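# Level the wobbly stand under the switch using wedges

## Task

Get the rocking stand resting firmly and flat on the table while the network switch remains on top of it, shimming with the provided wedges if useful; then open the grippers and withdraw them, since the result only counts if it stays stable with no robot contact.

## Robot and tools

ROBOT. Two arms, left_arm and right_arm, each with a two-finger parallel gripper. Scene frame: origin on the table surface midway between the arms, +x reaching out over the table, +z up, left_arm on the +y side. Bases (URDF root) sit near (+0.010, +0.271, +0.114) m for left_arm and (-0.017, -0.249, +0.114) m for right_arm, both slightly tilted. Mounting plates and the metal frame behind the arms are fixed obstacles. Joint ranges (rad): waist -2.618 to 3.054, shoulder 0 to 3.142, elbow 0 to 3.142, wrist pitch -1.571 to 1.571, wrist yaw -1.571 to 1.571, wrist roll -2.094 to 2.094.

GRIPPER AXES. In each gripper's own frame, the fingers extend along +z and close or spread along y. The reported end_effector_position is the spot between the pads, roughly 1 cm short of the fingertips.

COMMAND ROW. Every motion command uses a row of 14 numbers, each in [-1, 1], always covering both arms: left_arm dx, dy, dz, rx, ry, rz, opening, then right_arm dx, dy, dz, rx, ry, rz, opening. The first six per arm are an offset, not a pose, expressed in that gripper's own axes; 1.0 equals 0.6 m of travel or 180 degrees of turn. rx, ry, rz form a single rotation vector. Opening is absolute: +1 is wide open (0.094 m), -1 is shut.

execute_actions(actions): a list of actions; each action is a list of up to 15 rows, one row per control step of 1/30 s. If fewer than 15 rows are given, the final row repeats to fill out the 15 steps. All rows of an action are offsets from the gripper pose measured when that action began (for the first action in a call, the pose last reported in this scene), not from the preceding row. An empty list just returns the current state and images.

move(target, speed, blocking): target is one 14-number row as above, offset from the pose in the latest result that shows one. Each gripper travels in a straight line; both paths finish together, lasting 0.5 to 10 s (cut off at 10 s if longer). speed is the path's top speed in m/s, 0.002 to 0.5, default 0.25; rotation is capped at twice that value in rad/s. Openings are sent when the move starts. Paths do not avoid obstacles or the other arm, and grippers can lag, wander or overshoot speed, especially with a near-straight arm. Faster moves and targets set deeper past a contact hit and press harder. With blocking=false the result comes after 0.5 s while motion continues; you must call wait or stop before sending further rows or moves. The result adds a move: line with the ending (done, off_target, moving, held, fault), any limits (paced = the sent pose was clipped; held = a check blocked some steps, after which the arm may surge), and each gripper's distance from its target.

wait(seconds): 0 to 10; arms keep their last command, and a running move continues (wait returns early if it ends). stop(): brakes a running move; needs some braking distance; fingers keep moving. zoom_image(camera, region): camera is cam_high, cam_low, cam_left_wrist or cam_right_wrist; region [x0, y0, x1, y1] in that image's pixels, at most 504 by 504. read_manual(section): only "licences". finished_scene(scene): ends the given scene irreversibly and reports success; answering without any tool call also ends things.

CONTROLLER BEHAVIOUR. Per control step the target is clipped to within 70 mm and 16 degrees of the measured pose, so large offsets may take more than one action, and after an action the arm only reaches its last clipped pose. Position wins over orientation when both cannot be met. Arms tend to finish a centimetre or more low and sag further under repeated zero offsets; to hold an arm steady, send the correcting offset in the first call of a reply and zeros afterward, aiming higher if it still droops. The robot keeps executing while you think.

RESULT LINES. The state line gives each gripper's position (m) and quat_wxyz in the scene frame; printed positions get less accurate at long reach. Hand target lines show where the controller is steering each gripper. grip_measured is the finger opening on the command scale; the last Joint positions entry is opening in metres. Readings can be off by about 1 mm. To grasp, command about 0.03 below grip_measured; less for a gentle hold. Joint torques include free-air load and offsets. pose unreachable means a clearance check altered or blocked that arm's command; too close warns of proximity to plates or frame. FAULT lines mean an arm stopped. MOTOR HOT appears from 75 °C; at 90 °C the arm halts for 10 s; at 100 °C it goes limp and drops.

CAMERAS. cam_high and cam_low are fixed (504x504); cam_left_wrist and cam_right_wrist are fisheye (616x616) on the hands. Calibration (K, distortion, world-to-camera transforms) is supplied but may be off by a few degrees and millimetres.

AVOID. Never knock or place anything off the table. Keep the arms from colliding or pressing on each other. Avoid dropping, slamming, or shoving objects hard; move slowly near contact. Brief external tugs on held parts or nudges to loose objects can occur. Before finishing, release and back the grippers away so the stand stays level and stable on its own with the switch still on it.

Each tool is called after "Request:" as a command line: name --argument value for each argument, lists and objects as JSON in quotes; but a table of rows of numbers goes row by row, as --pt "numbers of a row", without its own name.

## Session

Request:
execute_actions --actions '[]'

Scene clock: 0.00 s.
left_arm: end_effector_position=(+0.5334, +0.4825, +0.3722) grip_measured=+1.000 end_effector_quat_wxyz=(+0.431, -0.111, +0.755, +0.482) | right_arm: end_effector_position=(+0.3958, -0.1134, +0.2542) grip_measured=+1.000 end_effector_quat_wxyz=(-0.152, +0.650, -0.744, +0.021)
Joint positions: left_arm=[ 0.091  1.702  1.379  0.276 -0.852  0.552  0.094] | right_arm=[ 0.44   1.717  1.648 -1.069  0.044 -1.09   0.094]
Joint velocities: left_arm=[-0.022  0.002 -0.002 -0.007 -0.037  0.007  0.   ] | right_arm=[-0.007 -0.027 -0.002 -0.007  0.022 -0.007  0.   ]
Joint torques (N m, as the arm reports them, + toward a larger angle): no reading
Motor temperatures (°C, as the motors report them): left_arm=[25 27 25 27 25 26] | right_arm=[27 24 25 26 26 23]
Hand target (left_arm): +0.532, +0.483, +0.390; +0.447, -0.123, +0.743, +0.482
Hand target (right_arm): +0.396, -0.112, +0.260; +0.159, -0.650, +0.743, -0.021
camera_calibration (this result's frames):
cam_left_wrist: T_world_to_cam=[[0.706101, -0.604395, -0.368954, 0.0436296], [-0.678757, -0.429232, -0.59586, 0.797988], [0.201767, 0.671168, -0.713319, -0.0455238], [0, 0, 0, 1]] pos_world=[0.520018, 0.399446, 0.459113]
cam_right_wrist: T_world_to_cam=[[0.930591, -0.285055, 0.229662, -0.452022], [-0.338284, -0.909398, 0.24199, 0.00805069], [0.139874, -0.302885, -0.942707, 0.240014], [0, 0, 0, 1]] pos_world=[0.389799, -0.048833, 0.328127]

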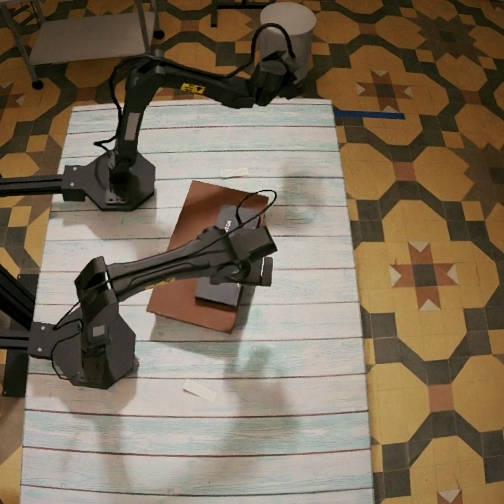

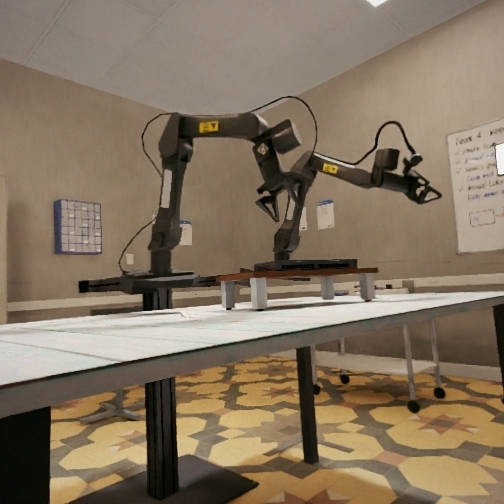

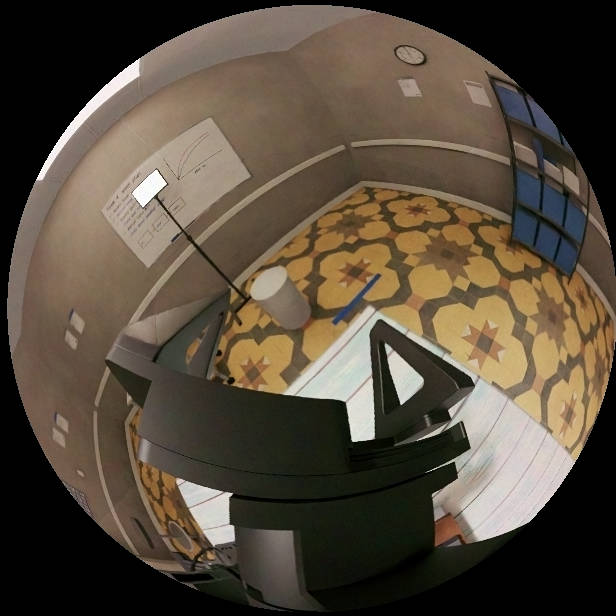

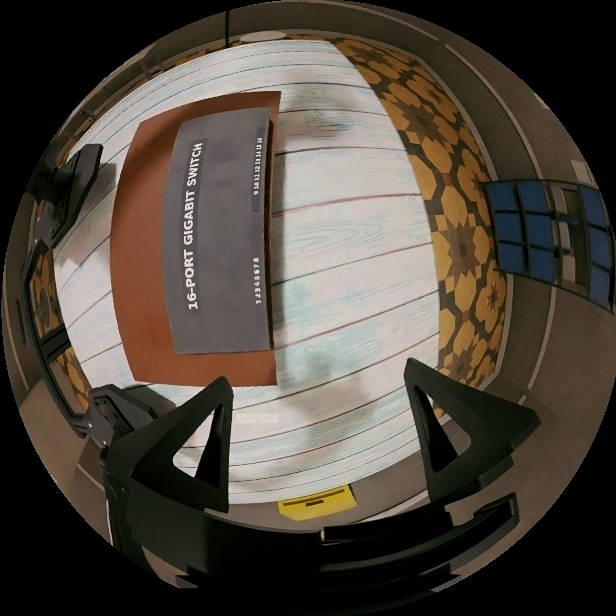

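Request:
zoom_image --camera "cam_low" --region '[170, 250, 410, 330]'

Request:
zoom_image --camera "cam_high" --region '[130, 150, 300, 420]'

Region (170, 250, 410, 330) of cam_low's 504x504 image, scaled by 2.100, with more detail than that image has.

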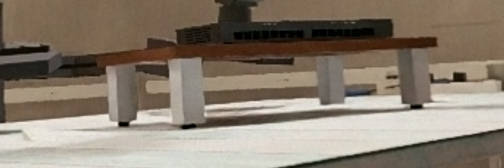

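Region (130, 150, 300, 420) of cam_high's 504x504 image, scaled by 1.867, with more detail than that image has; it fills the left 317 columns of this view, and the rest is white.

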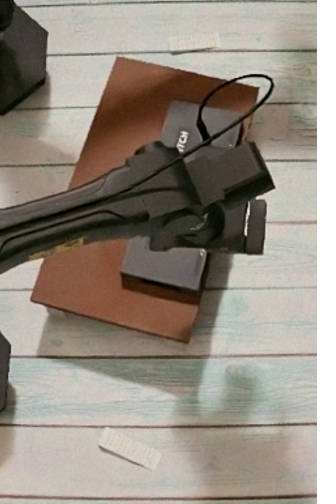

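Request:
move --target '[0.422,-0.202,-0.267,0.307,0.326,0.032,1,0,0,0,0,0,0,1]' --speed 0.35

Request:
zoom_image --camera "cam_left_wrist" --region '[150, 150, 460, 400]'

Scene clock: 4.97 s.
left_arm: end_effector_position=(+0.3705, +0.3494, +0.1301) grip_measured=+1.000 end_effector_quat_wxyz=(+0.009, -0.090, +0.996, +0.001) | right_arm: end_effector_position=(+0.3958, -0.1134, +0.2542) grip_measured=+1.000 end_effector_quat_wxyz=(-0.152, +0.650, -0.744, +0.021)
Joint positions: left_arm=[ 0.167  1.752  1.291 -0.92  -0.017  0.022  0.094] | right_arm=[ 0.44   1.717  1.648 -1.069  0.044 -1.09   0.094]
Joint velocities: left_arm=[-0.022 -0.002 -0.007  0.066  0.007  0.081  0.   ] | right_arm=[-0.002 -0.007 -0.007 -0.081  0.007 -0.037  0.   ]
Joint torques (N m, as the arm reports them, + toward a larger angle): left_arm=[ 0.53 -8.44  4.63  0.05  0.07  0.07] | right_arm=[ 0.75 -9.64  7.11  0.48  0.01  0.01]
Motor temperatures (°C, as the motors report them): left_arm=[25 28 26 27 25 26] | right_arm=[27 25 25 26 26 23]
Hand target (left_arm): +0.365, +0.349, +0.130; +0.002, -0.090, +0.996, -0.004
Hand target (right_arm): +0.396, -0.113, +0.254; +0.152, -0.650, +0.744, -0.021
Off the commanded pose (left_arm): 0.007 m, 1 deg.
Off the commanded pose (right_arm): 0.000 m, 0 deg.
move: done
camera_calibration (this result's frames):
cam_left_wrist: T_world_to_cam=[[0.461921, -0.884965, 0.0588736, 0.121706], [-0.717917, -0.3341, 0.610714, 0.310374], [-0.520791, -0.324368, -0.789659, 0.529425], [0, 0, 0, 1]] pos_world=[0.442325, 0.38313, 0.22135]
cam_right_wrist: T_world_to_cam=[[0.930591, -0.285055, 0.229662, -0.452022], [-0.338284, -0.909398, 0.24199, 0.00805069], [0.139874, -0.302885, -0.942707, 0.240014], [0, 0, 0, 1]] pos_world=[0.389799, -0.048833, 0.328127]

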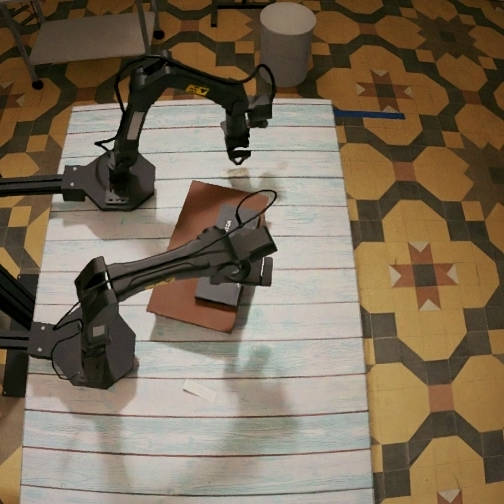

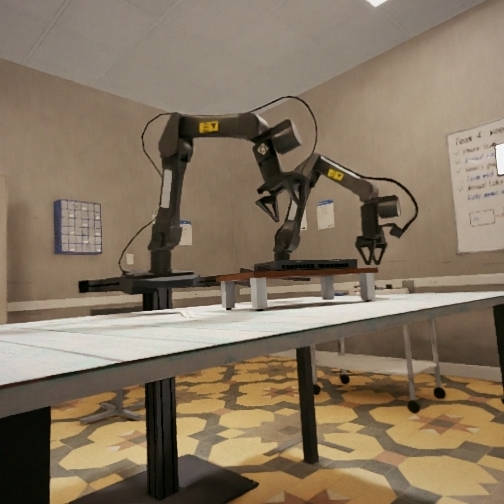

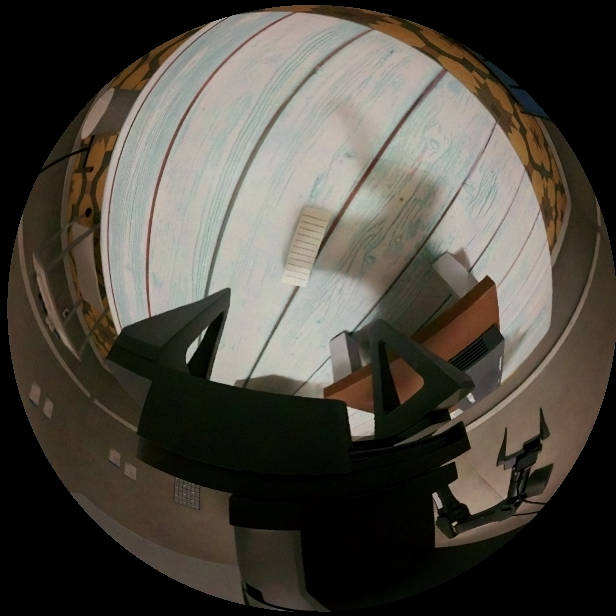

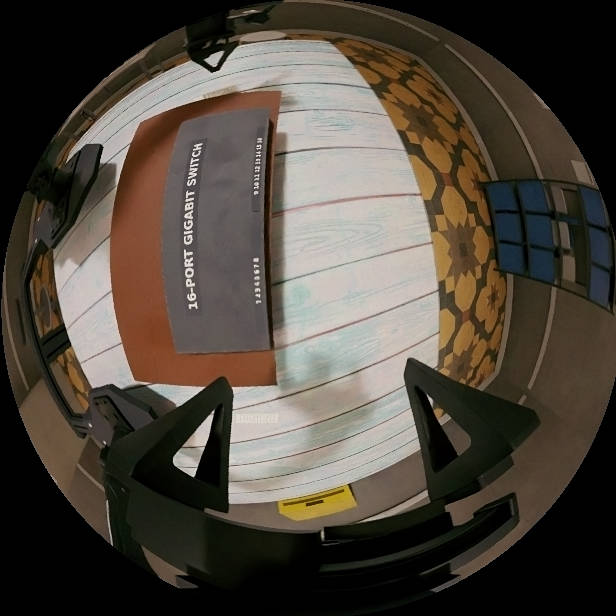

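Region (150, 150, 460, 400) of cam_left_wrist's 616x616 image, scaled by 1.626, with more detail than that image has; it fills the top 406 rows of this view, and the rest is white.

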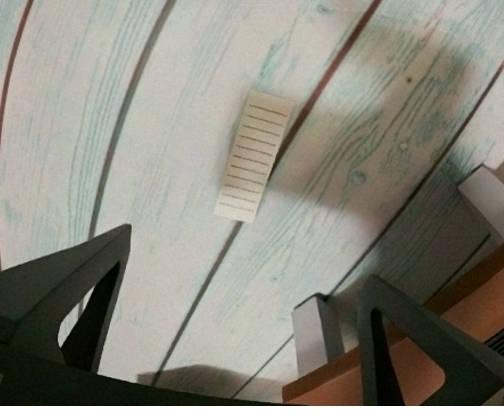

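Request:
zoom_image --camera "cam_left_wrist" --region '[260, 190, 360, 300]'

Request:
zoom_image --camera "cam_high" --region '[205, 150, 265, 190]'

Region (260, 190, 360, 300) of cam_left_wrist's 616x616 image, scaled by 4.582, with more detail than that image has; it fills the left 458 columns of this view, and the rest is white.

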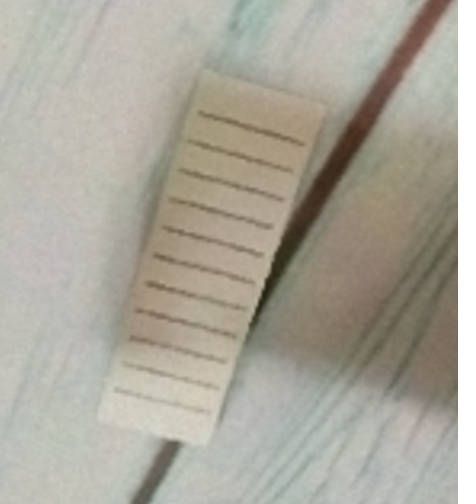

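Region (205, 150, 265, 190) of cam_high's 504x504 image, scaled by 8.400, with more detail than that image has.

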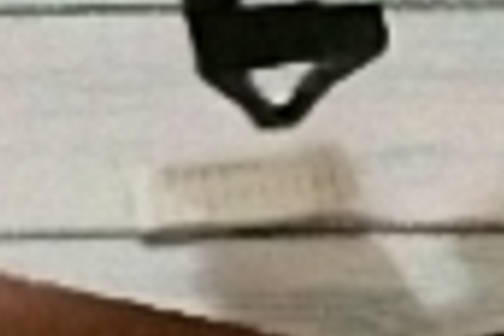

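Request:
move --target '[0,0.01,0.13,0,0,0,1,0,0,0,0,0,0,1]' --speed 0.2

Request:
zoom_image --camera "cam_left_wrist" --region '[200, 150, 420, 400]'

Request:
zoom_image --camera "cam_right_wrist" --region '[180, 70, 260, 110]'

Scene clock: 8.77 s.
left_arm: end_effector_position=(+0.3660, +0.3531, +0.0501) grip_measured=+1.000 end_effector_quat_wxyz=(-0.005, -0.090, +0.996, -0.000) | right_arm: end_effector_position=(+0.3958, -0.1134, +0.2542) grip_measured=+1.000 end_effector_quat_wxyz=(-0.152, +0.650, -0.744, +0.021)
Joint positions: left_arm=[ 0.184  1.918  1.172 -0.663 -0.016  0.039  0.094] | right_arm=[ 0.44   1.717  1.648 -1.069  0.044 -1.09   0.094]
Joint velocities: left_arm=[ 0.017 -0.007  0.002 -0.022 -0.095  0.007  0.   ] | right_arm=[ 0.002  0.012  0.002 -0.051 -0.022 -0.037  0.   ]
Joint torques (N m, as the arm reports them, + toward a larger angle): left_arm=[ 0.52 -9.25  3.81  0.37  0.02  0.09] | right_arm=[ 0.75 -9.72  7.12  0.49  0.    0.02]
Motor temperatures (°C, as the motors report them): left_arm=[25 29 26 27 25 26] | right_arm=[27 26 26 26 26 23]
Hand target (left_arm): +0.370, +0.356, +0.052; +0.008, -0.090, +0.996, +0.001
Hand target (right_arm): +0.396, -0.113, +0.254; +0.152, -0.650, +0.744, -0.021
Off the commanded pose (left_arm): 0.006 m, 2 deg.
Off the commanded pose (right_arm): 0.000 m, 0 deg.
move: done
camera_calibration (this result's frames):
cam_left_wrist: T_world_to_cam=[[0.463106, -0.884863, 0.0505009, 0.131773], [-0.701266, -0.330983, 0.631408, 0.348961], [-0.541994, -0.327824, -0.773805, 0.47337], [0, 0, 0, 1]] pos_world=[0.440254, 0.387283, 0.139305]
cam_right_wrist: T_world_to_cam=[[0.930591, -0.285055, 0.229662, -0.452022], [-0.338284, -0.909398, 0.24199, 0.00805069], [0.139874, -0.302885, -0.942707, 0.240014], [0, 0, 0, 1]] pos_world=[0.389799, -0.048833, 0.328127]

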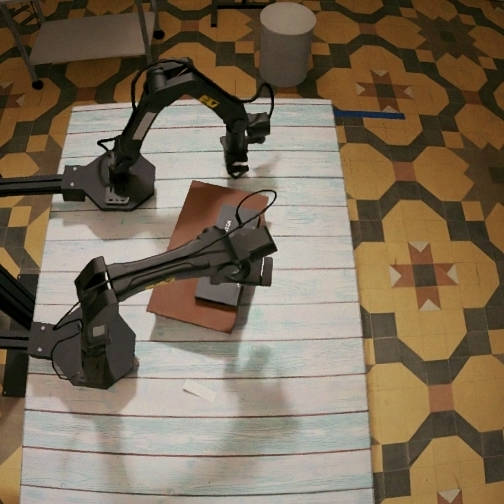

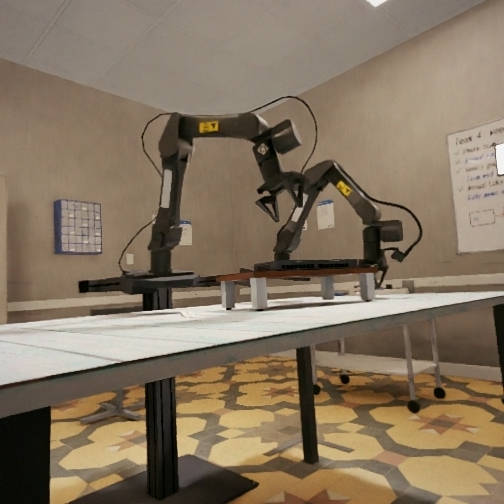

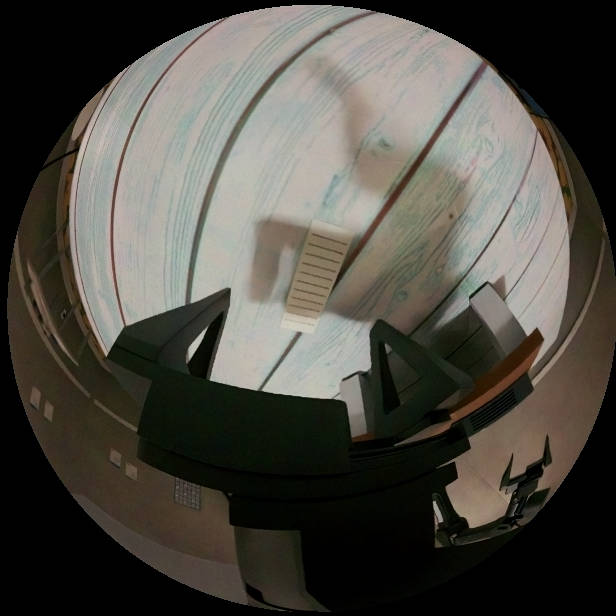

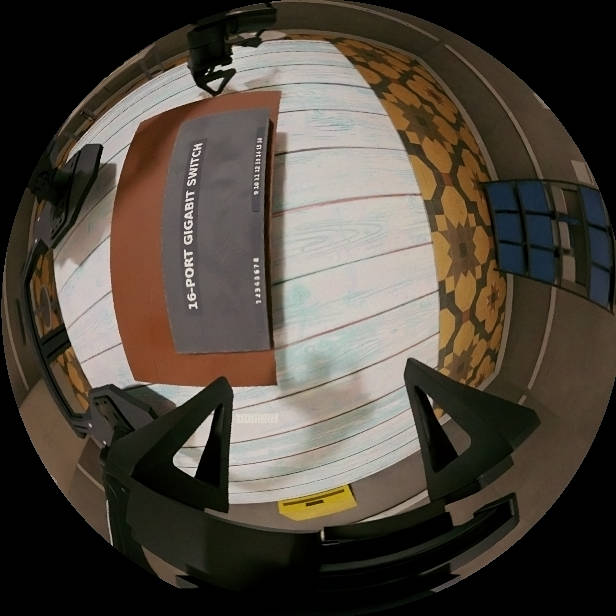

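Region (200, 150, 420, 400) of cam_left_wrist's 616x616 image, scaled by 2.016, with more detail than that image has; it fills the left 444 columns of this view, and the rest is white.

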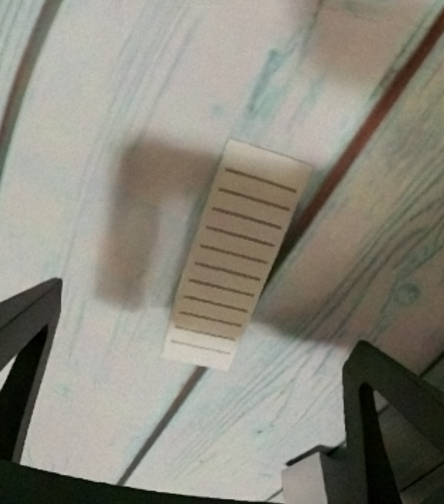

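Region (180, 70, 260, 110) of cam_right_wrist's 616x616 image, scaled by 6.300, with more detail than that image has.

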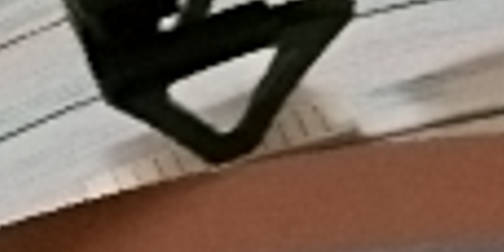

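Request:
move --target '[0.048,-0.022,0.057,0,0,0,1,0,0,0,0,0,0,1]' --speed 0.1

Request:
move --target '[0,0,0,0,0,0,-0.6,0,0,0,0,0,0,1]'

Request:
move --target '[0,0,-0.06,0,0,0,-0.6,0,0,0,0,0,0,1]' --speed 0.15

Request:
zoom_image --camera "cam_low" --region '[300, 230, 420, 310]'

Scene clock: 10.63 s.
left_arm: end_effector_position=(+0.3390, +0.3369, +0.0182) grip_measured=+1.000 end_effector_quat_wxyz=(-0.011, -0.090, +0.996, -0.003) | right_arm: end_effector_position=(+0.3958, -0.1134, +0.2542) grip_measured=+1.000 end_effector_quat_wxyz=(-0.152, +0.650, -0.744, +0.021)
Joint positions: left_arm=[ 0.156  1.929  1.016 -0.508 -0.016  0.011  0.094] | right_arm=[ 0.44   1.717  1.648 -1.069  0.044 -1.09   0.094]
Joint velocities: left_arm=[-0.017 -0.002 -0.007  0.022 -0.037  0.007  0.   ] | right_arm=[ 0.002 -0.012 -0.007 -0.081  0.051 -0.022  0.   ]
Joint torques (N m, as the arm reports them, + toward a larger angle): left_arm=[-0.94 -8.04  2.66  0.3  -0.02 -0.1 ] | right_arm=[ 0.69 -9.63  7.16  0.47 -0.02  0.03]
Motor temperatures (°C, as the motors report them): left_arm=[25 29 26 27 25 26] | right_arm=[27 26 26 26 26 23]
Hand target (left_arm): +0.340, +0.335, +0.016; -0.005, -0.090, +0.996, -0.001
Hand target (right_arm): +0.396, -0.113, +0.254; +0.152, -0.650, +0.744, -0.021
Off the commanded pose (left_arm): 0.003 m, 1 deg.
Off the commanded pose (right_arm): 0.000 m, 0 deg.
move: done
camera_calibration (this result's frames):
cam_left_wrist: T_world_to_cam=[[0.463859, -0.884437, 0.0510494, 0.131109], [-0.693703, -0.326777, 0.641866, 0.340615], [-0.551009, -0.333149, -0.765115, 0.433389], [0, 0, 0, 1]] pos_world=[0.414271, 0.371646, 0.10627]
cam_right_wrist: T_world_to_cam=[[0.930591, -0.285055, 0.229662, -0.452022], [-0.338284, -0.909398, 0.24199, 0.00805069], [0.139874, -0.302885, -0.942707, 0.240014], [0, 0, 0, 1]] pos_world=[0.389799, -0.048833, 0.328127]

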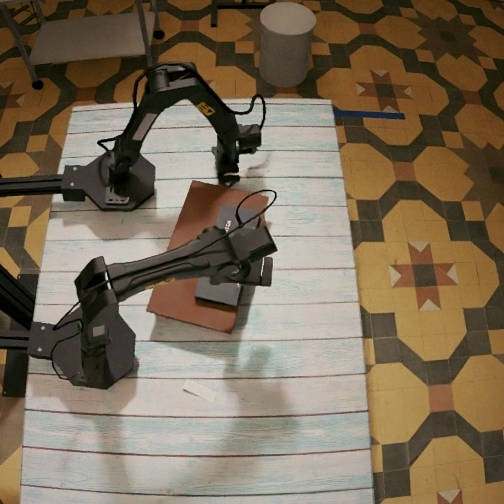

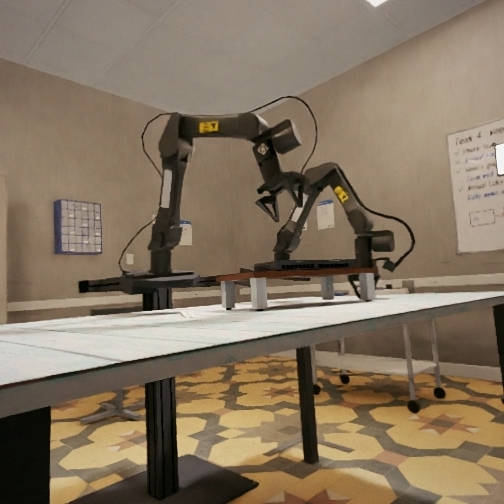

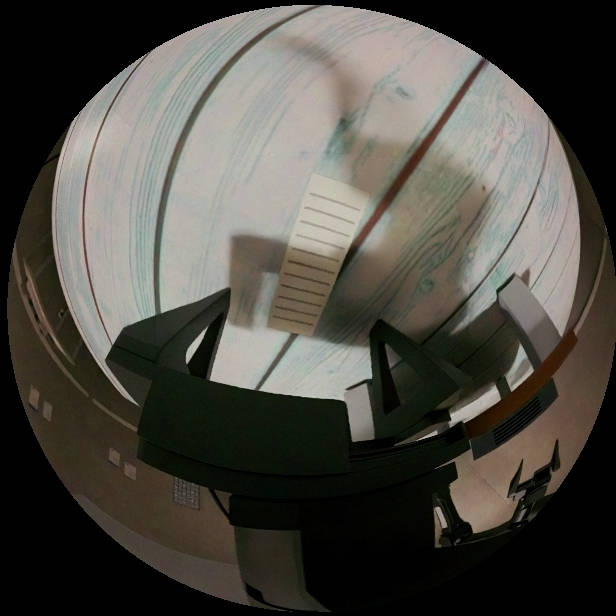

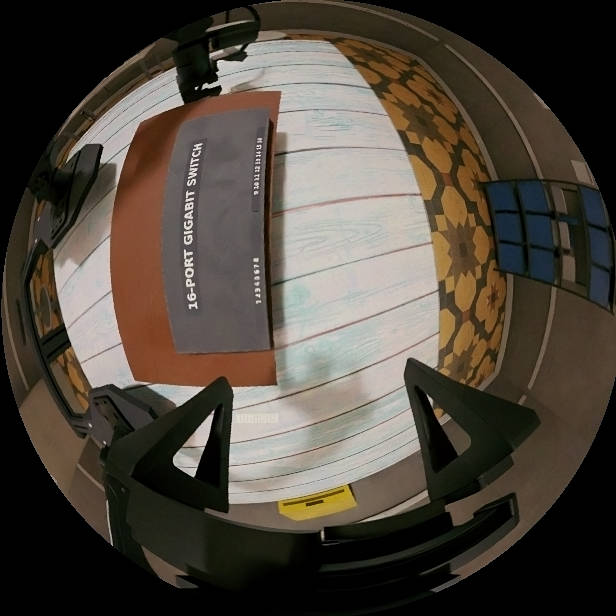

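Scene clock: 11.13 s.
left_arm: end_effector_position=(+0.3390, +0.3369, +0.0182) grip_measured=-0.412 end_effector_quat_wxyz=(-0.011, -0.090, +0.996, -0.003) | right_arm: end_effector_position=(+0.3958, -0.1134, +0.2542) grip_measured=+1.000 end_effector_quat_wxyz=(-0.152, +0.650, -0.744, +0.021)
Joint positions: left_arm=[ 0.156  1.929  1.016 -0.508 -0.016  0.011  0.028] | right_arm=[ 0.44   1.717  1.648 -1.069  0.044 -1.09   0.094]
Joint velocities: left_arm=[-0.007  0.002  0.007  0.066  0.007  0.066 -0.   ] | right_arm=[ 0.002  0.007 -0.012 -0.022  0.081 -0.081  0.   ]
Joint torques (N m, as the arm reports them, + toward a larger angle): left_arm=[-0.15 -7.85  3.87  0.1   0.01 -0.02] | right_arm=[ 0.74 -9.62  7.11  0.49 -0.01  0.02]
Motor temperatures (°C, as the motors report them): left_arm=[25 29 26 27 25 26] | right_arm=[27 26 26 26 26 23]
Hand target (left_arm): +0.339, +0.337, +0.018; -0.011, -0.090, +0.996, -0.003
Hand target (right_arm): +0.396, -0.113, +0.254; +0.152, -0.650, +0.744, -0.021
Off the commanded pose (left_arm): 0.000 m, 0 deg.
Off the commanded pose (right_arm): 0.000 m, 0 deg.
move: done
camera_calibration (this result's frames):
cam_left_wrist: T_world_to_cam=[[0.463859, -0.884437, 0.0510494, 0.131109], [-0.693703, -0.326777, 0.641866, 0.340615], [-0.551009, -0.333149, -0.765115, 0.433389], [0, 0, 0, 1]] pos_world=[0.414271, 0.371646, 0.10627]
cam_right_wrist: T_world_to_cam=[[0.930591, -0.285055, 0.229662, -0.452022], [-0.338284, -0.909398, 0.24199, 0.00805069], [0.139874, -0.302885, -0.942707, 0.240014], [0, 0, 0, 1]] pos_world=[0.389799, -0.048833, 0.328127]

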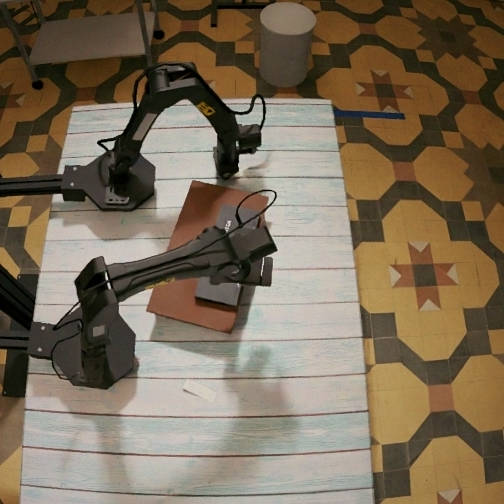

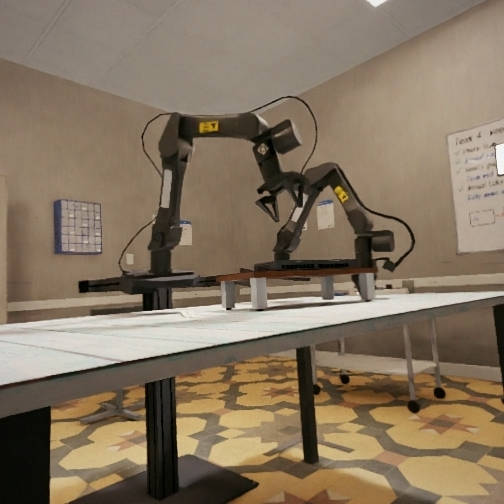

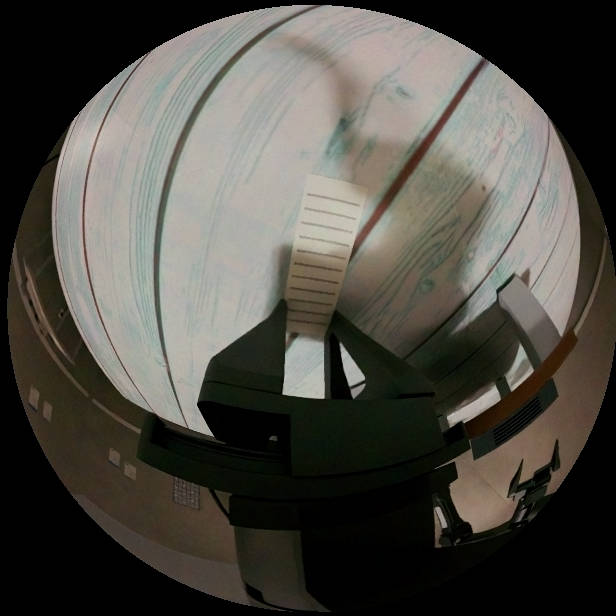

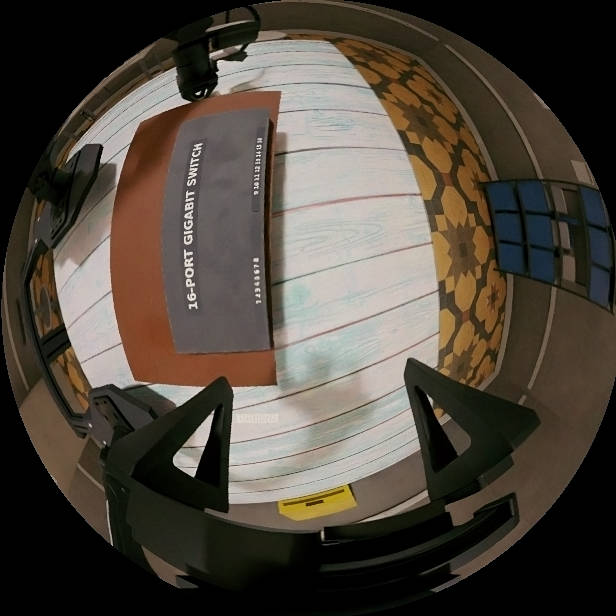

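Scene clock: 12.07 s.
left_arm: end_effector_position=(+0.3249, +0.3346, +0.0406) grip_measured=-0.412 end_effector_quat_wxyz=(-0.032, -0.089, +0.995, -0.005) | right_arm: end_effector_position=(+0.3958, -0.1134, +0.2542) grip_measured=+1.000 end_effector_quat_wxyz=(-0.152, +0.650, -0.744, +0.021)
Joint positions: left_arm=[ 0.156  1.856  1.016 -0.624 -0.016  0.011  0.028] | right_arm=[ 0.44   1.717  1.648 -1.069  0.044 -1.09   0.094]
Joint velocities: left_arm=[ 0.022  0.002  0.002 -0.022  0.022 -0.037 -0.   ] | right_arm=[-0.007  0.007 -0.007  0.037 -0.007 -0.037  0.   ]
Joint torques (N m, as the arm reports them, + toward a larger angle): left_arm=[-0.43 -9.56  7.03 -0.17  0.02 -0.04] | right_arm=[ 0.73 -9.67  7.12  0.47 -0.01  0.02]
Motor temperatures (°C, as the motors report them): left_arm=[25 29 26 27 25 26] | right_arm=[27 26 26 26 26 23]
Hand target (left_arm): +0.340, +0.337, +0.054; -0.011, -0.090, +0.996, -0.003
Hand target (right_arm): +0.396, -0.113, +0.254; +0.152, -0.650, +0.744, -0.021
Off the commanded pose (left_arm): 0.020 m, 2 deg.
Off the commanded pose (right_arm): 0.000 m, 0 deg.
move: off_target (left_arm)
camera_calibration (this result's frames):
cam_left_wrist: T_world_to_cam=[[0.464999, -0.884462, 0.0387733, 0.13462], [-0.666402, -0.320851, 0.673025, 0.303596], [-0.582824, -0.338794, -0.738603, 0.453135], [0, 0, 0, 1]] pos_world=[0.403817, 0.369995, 0.125139]
cam_right_wrist: T_world_to_cam=[[0.930591, -0.285055, 0.229662, -0.452022], [-0.338284, -0.909398, 0.24199, 0.00805069], [0.139874, -0.302885, -0.942707, 0.240014], [0, 0, 0, 1]] pos_world=[0.389799, -0.048833, 0.328127]

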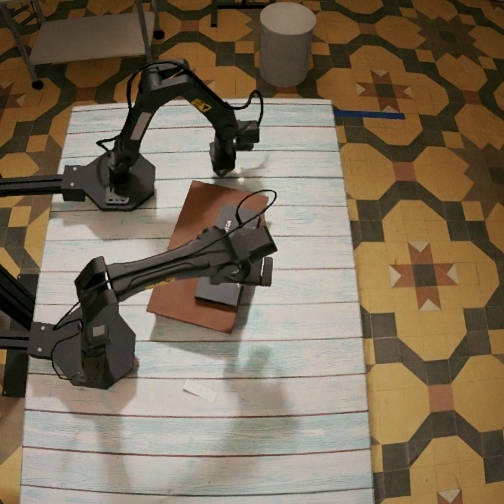

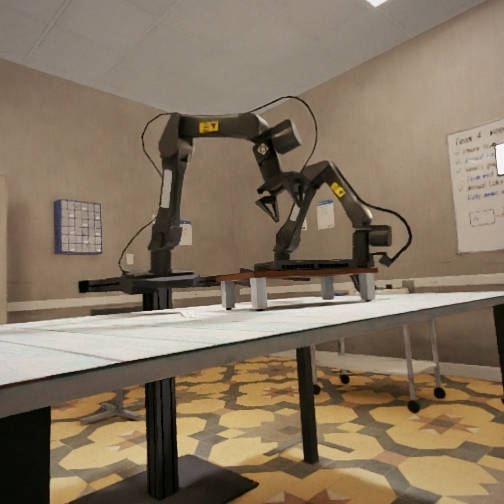

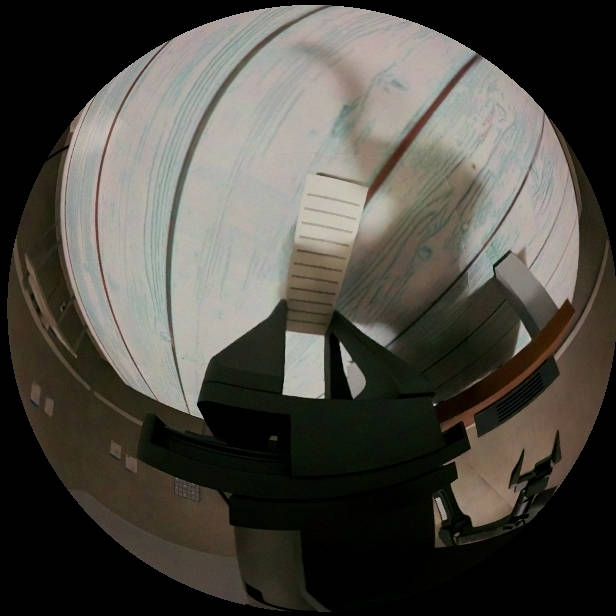

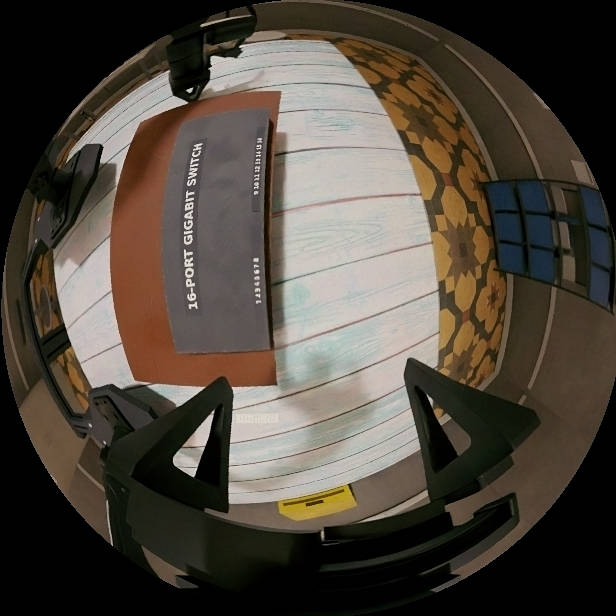

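Region (300, 230, 420, 310) of cam_low's 504x504 image, scaled by 4.200, with more detail than that image has.

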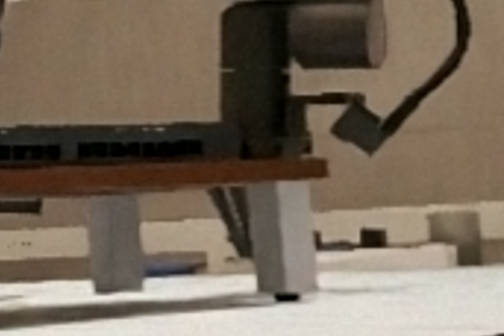

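Request:
move --target '[0.08,0.065,-0.03,0,0,0.32,-0.6,0,0,0,0,0,0,1]'

Request:
move --target '[0,0,0,0,0,0.32,-0.6,0,0,0,0,0,0,1]'

Scene clock: 15.43 s.
left_arm: end_effector_position=(+0.2787, +0.3672, +0.0583) grip_measured=-0.411 end_effector_quat_wxyz=(-0.028, +0.401, +0.916, -0.012) | right_arm: end_effector_position=(+0.3958, -0.1134, +0.2542) grip_measured=+1.000 end_effector_quat_wxyz=(-0.152, +0.650, -0.744, +0.021)
Joint positions: left_arm=[ 0.296  1.693  0.865 -0.628 -0.016  1.155  0.028] | right_arm=[ 0.44   1.717  1.648 -1.069  0.044 -1.09   0.094]
Joint velocities: left_arm=[-0.007 -0.002 -0.012 -0.037  0.007  0.051 -0.001] | right_arm=[-0.002  0.002  0.002 -0.007 -0.051  0.037  0.   ]
Joint torques (N m, as the arm reports them, + toward a larger angle): left_arm=[ 0.85 -8.51  2.75 -0.13  0.12  0.03] | right_arm=[ 0.73 -9.71  7.12  0.5   0.    0.03]
Motor temperatures (°C, as the motors report them): left_arm=[25 29 26 27 25 26] | right_arm=[27 26 26 27 26 23]
Hand target (left_arm): +0.272, +0.365, +0.062; -0.026, +0.401, +0.915, -0.019
Hand target (right_arm): +0.396, -0.113, +0.254; +0.152, -0.650, +0.744, -0.021
Off the commanded pose (left_arm): 0.008 m, 1 deg.
Off the commanded pose (right_arm): 0.000 m, 0 deg.
move: done
camera_calibration (this result's frames):
cam_left_wrist: T_world_to_cam=[[-0.494955, -0.864871, 0.0837758, 0.442011], [-0.620095, 0.419113, 0.663194, -0.0126261], [-0.608688, 0.276302, -0.743744, 0.231958], [0, 0, 0, 1]] pos_world=[0.352136, 0.323483, 0.143861]
cam_right_wrist: T_world_to_cam=[[0.930591, -0.285055, 0.229662, -0.452022], [-0.338284, -0.909398, 0.24199, 0.00805069], [0.139874, -0.302885, -0.942707, 0.240014], [0, 0, 0, 1]] pos_world=[0.389799, -0.048833, 0.328127]

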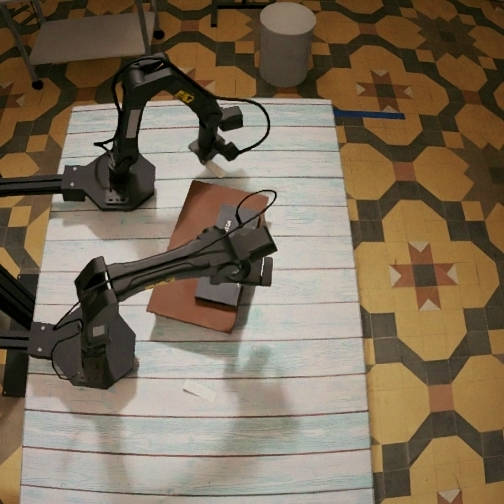

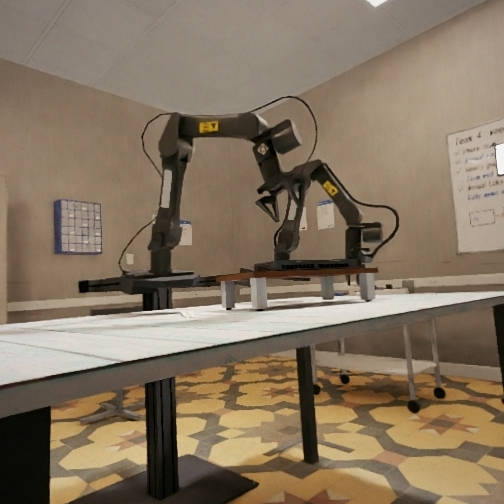

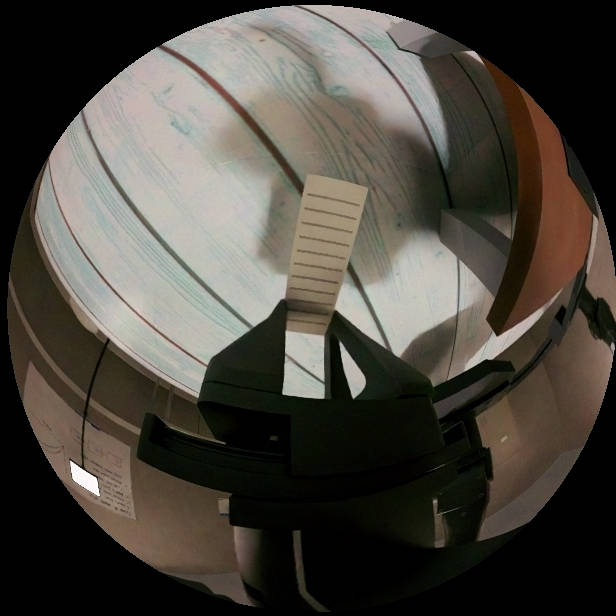

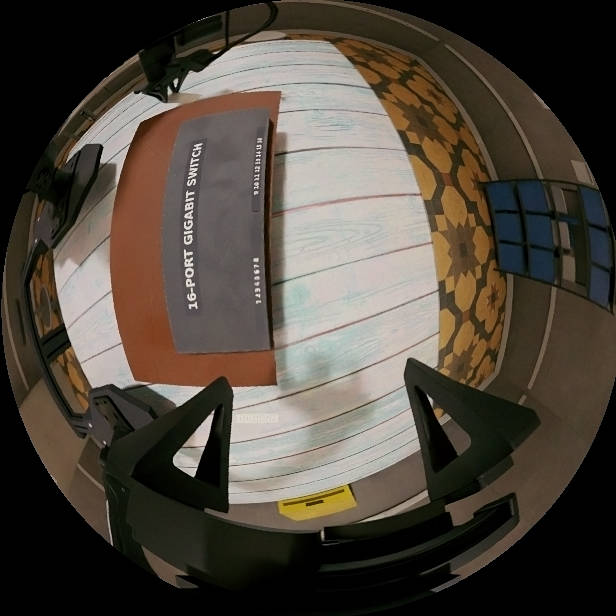

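Scene clock: 17.90 s.
left_arm: end_effector_position=(+0.2803, +0.3698, +0.0521) grip_measured=-0.411 end_effector_quat_wxyz=(-0.030, +0.773, +0.634, -0.018) | right_arm: end_effector_position=(+0.3958, -0.1134, +0.2542) grip_measured=+1.000 end_effector_quat_wxyz=(-0.152, +0.650, -0.744, +0.021)
Joint positions: left_arm=[ 0.288  1.717  0.865 -0.602 -0.04   2.088  0.028] | right_arm=[ 0.44   1.717  1.648 -1.069  0.044 -1.09   0.094]
Joint velocities: left_arm=[-0.017 -0.007 -0.022 -0.051  0.037 -0.037  0.   ] | right_arm=[-0.007 -0.002 -0.012 -0.037 -0.007  0.007  0.   ]
Joint torques (N m, as the arm reports them, + toward a larger angle): left_arm=[-1.02 -8.18  4.13 -0.21 -0.06  0.04] | right_arm=[ 0.78 -9.65  7.16  0.48  0.    0.03]
Motor temperatures (°C, as the motors report them): left_arm=[25 30 26 27 25 26] | right_arm=[27 26 26 27 26 23]
Hand target (left_arm): +0.279, +0.367, +0.058; -0.032, +0.779, +0.626, -0.019
Hand target (right_arm): +0.396, -0.113, +0.254; +0.152, -0.650, +0.744, -0.021
Off the commanded pose (left_arm): 0.007 m, 4 deg.
Off the commanded pose (right_arm): 0.000 m, 0 deg.
joint sent to its limit (left arm) — the command would take joint 6 (wrist roll) past its upper limit, so that joint was sent only as far as its limit.
move: off_target (left_arm)
camera_calibration (this result's frames):
cam_left_wrist: T_world_to_cam=[[-0.987365, -0.106911, 0.116967, 0.301558], [-0.00659003, 0.765189, 0.643772, -0.307575], [-0.158328, 0.634866, -0.756225, -0.0305617], [0, 0, 0, 1]] pos_world=[0.290882, 0.286996, 0.139624]
cam_right_wrist: T_world_to_cam=[[0.930591, -0.285055, 0.229662, -0.452022], [-0.338284, -0.909398, 0.24199, 0.00805069], [0.139874, -0.302885, -0.942707, 0.240014], [0, 0, 0, 1]] pos_world=[0.389799, -0.048833, 0.328127]

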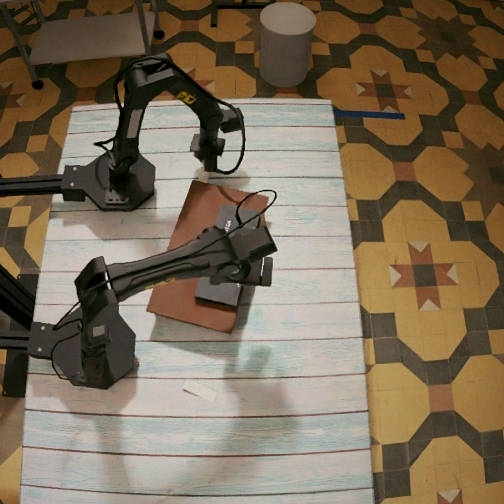

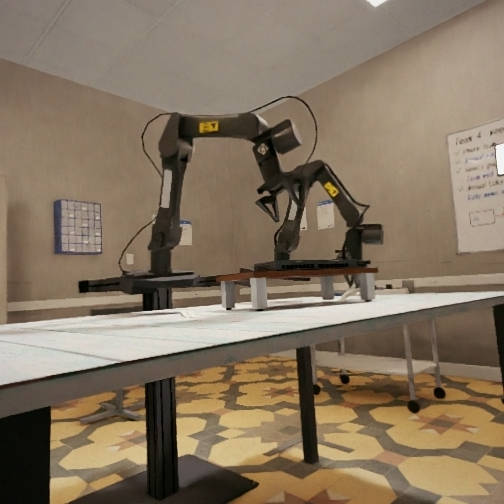

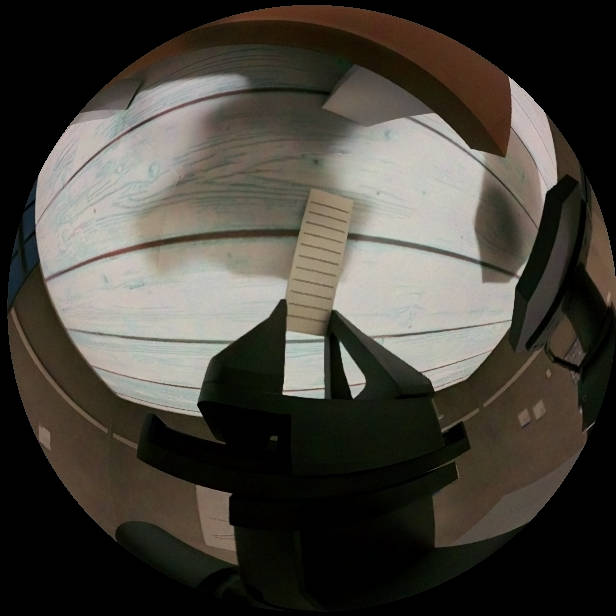

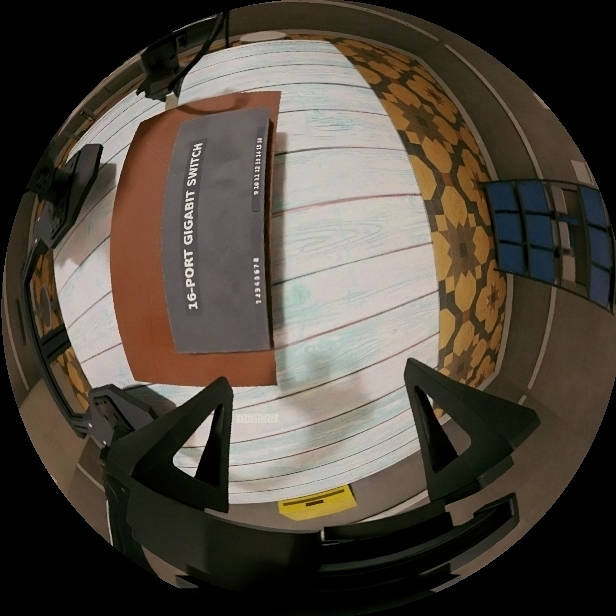

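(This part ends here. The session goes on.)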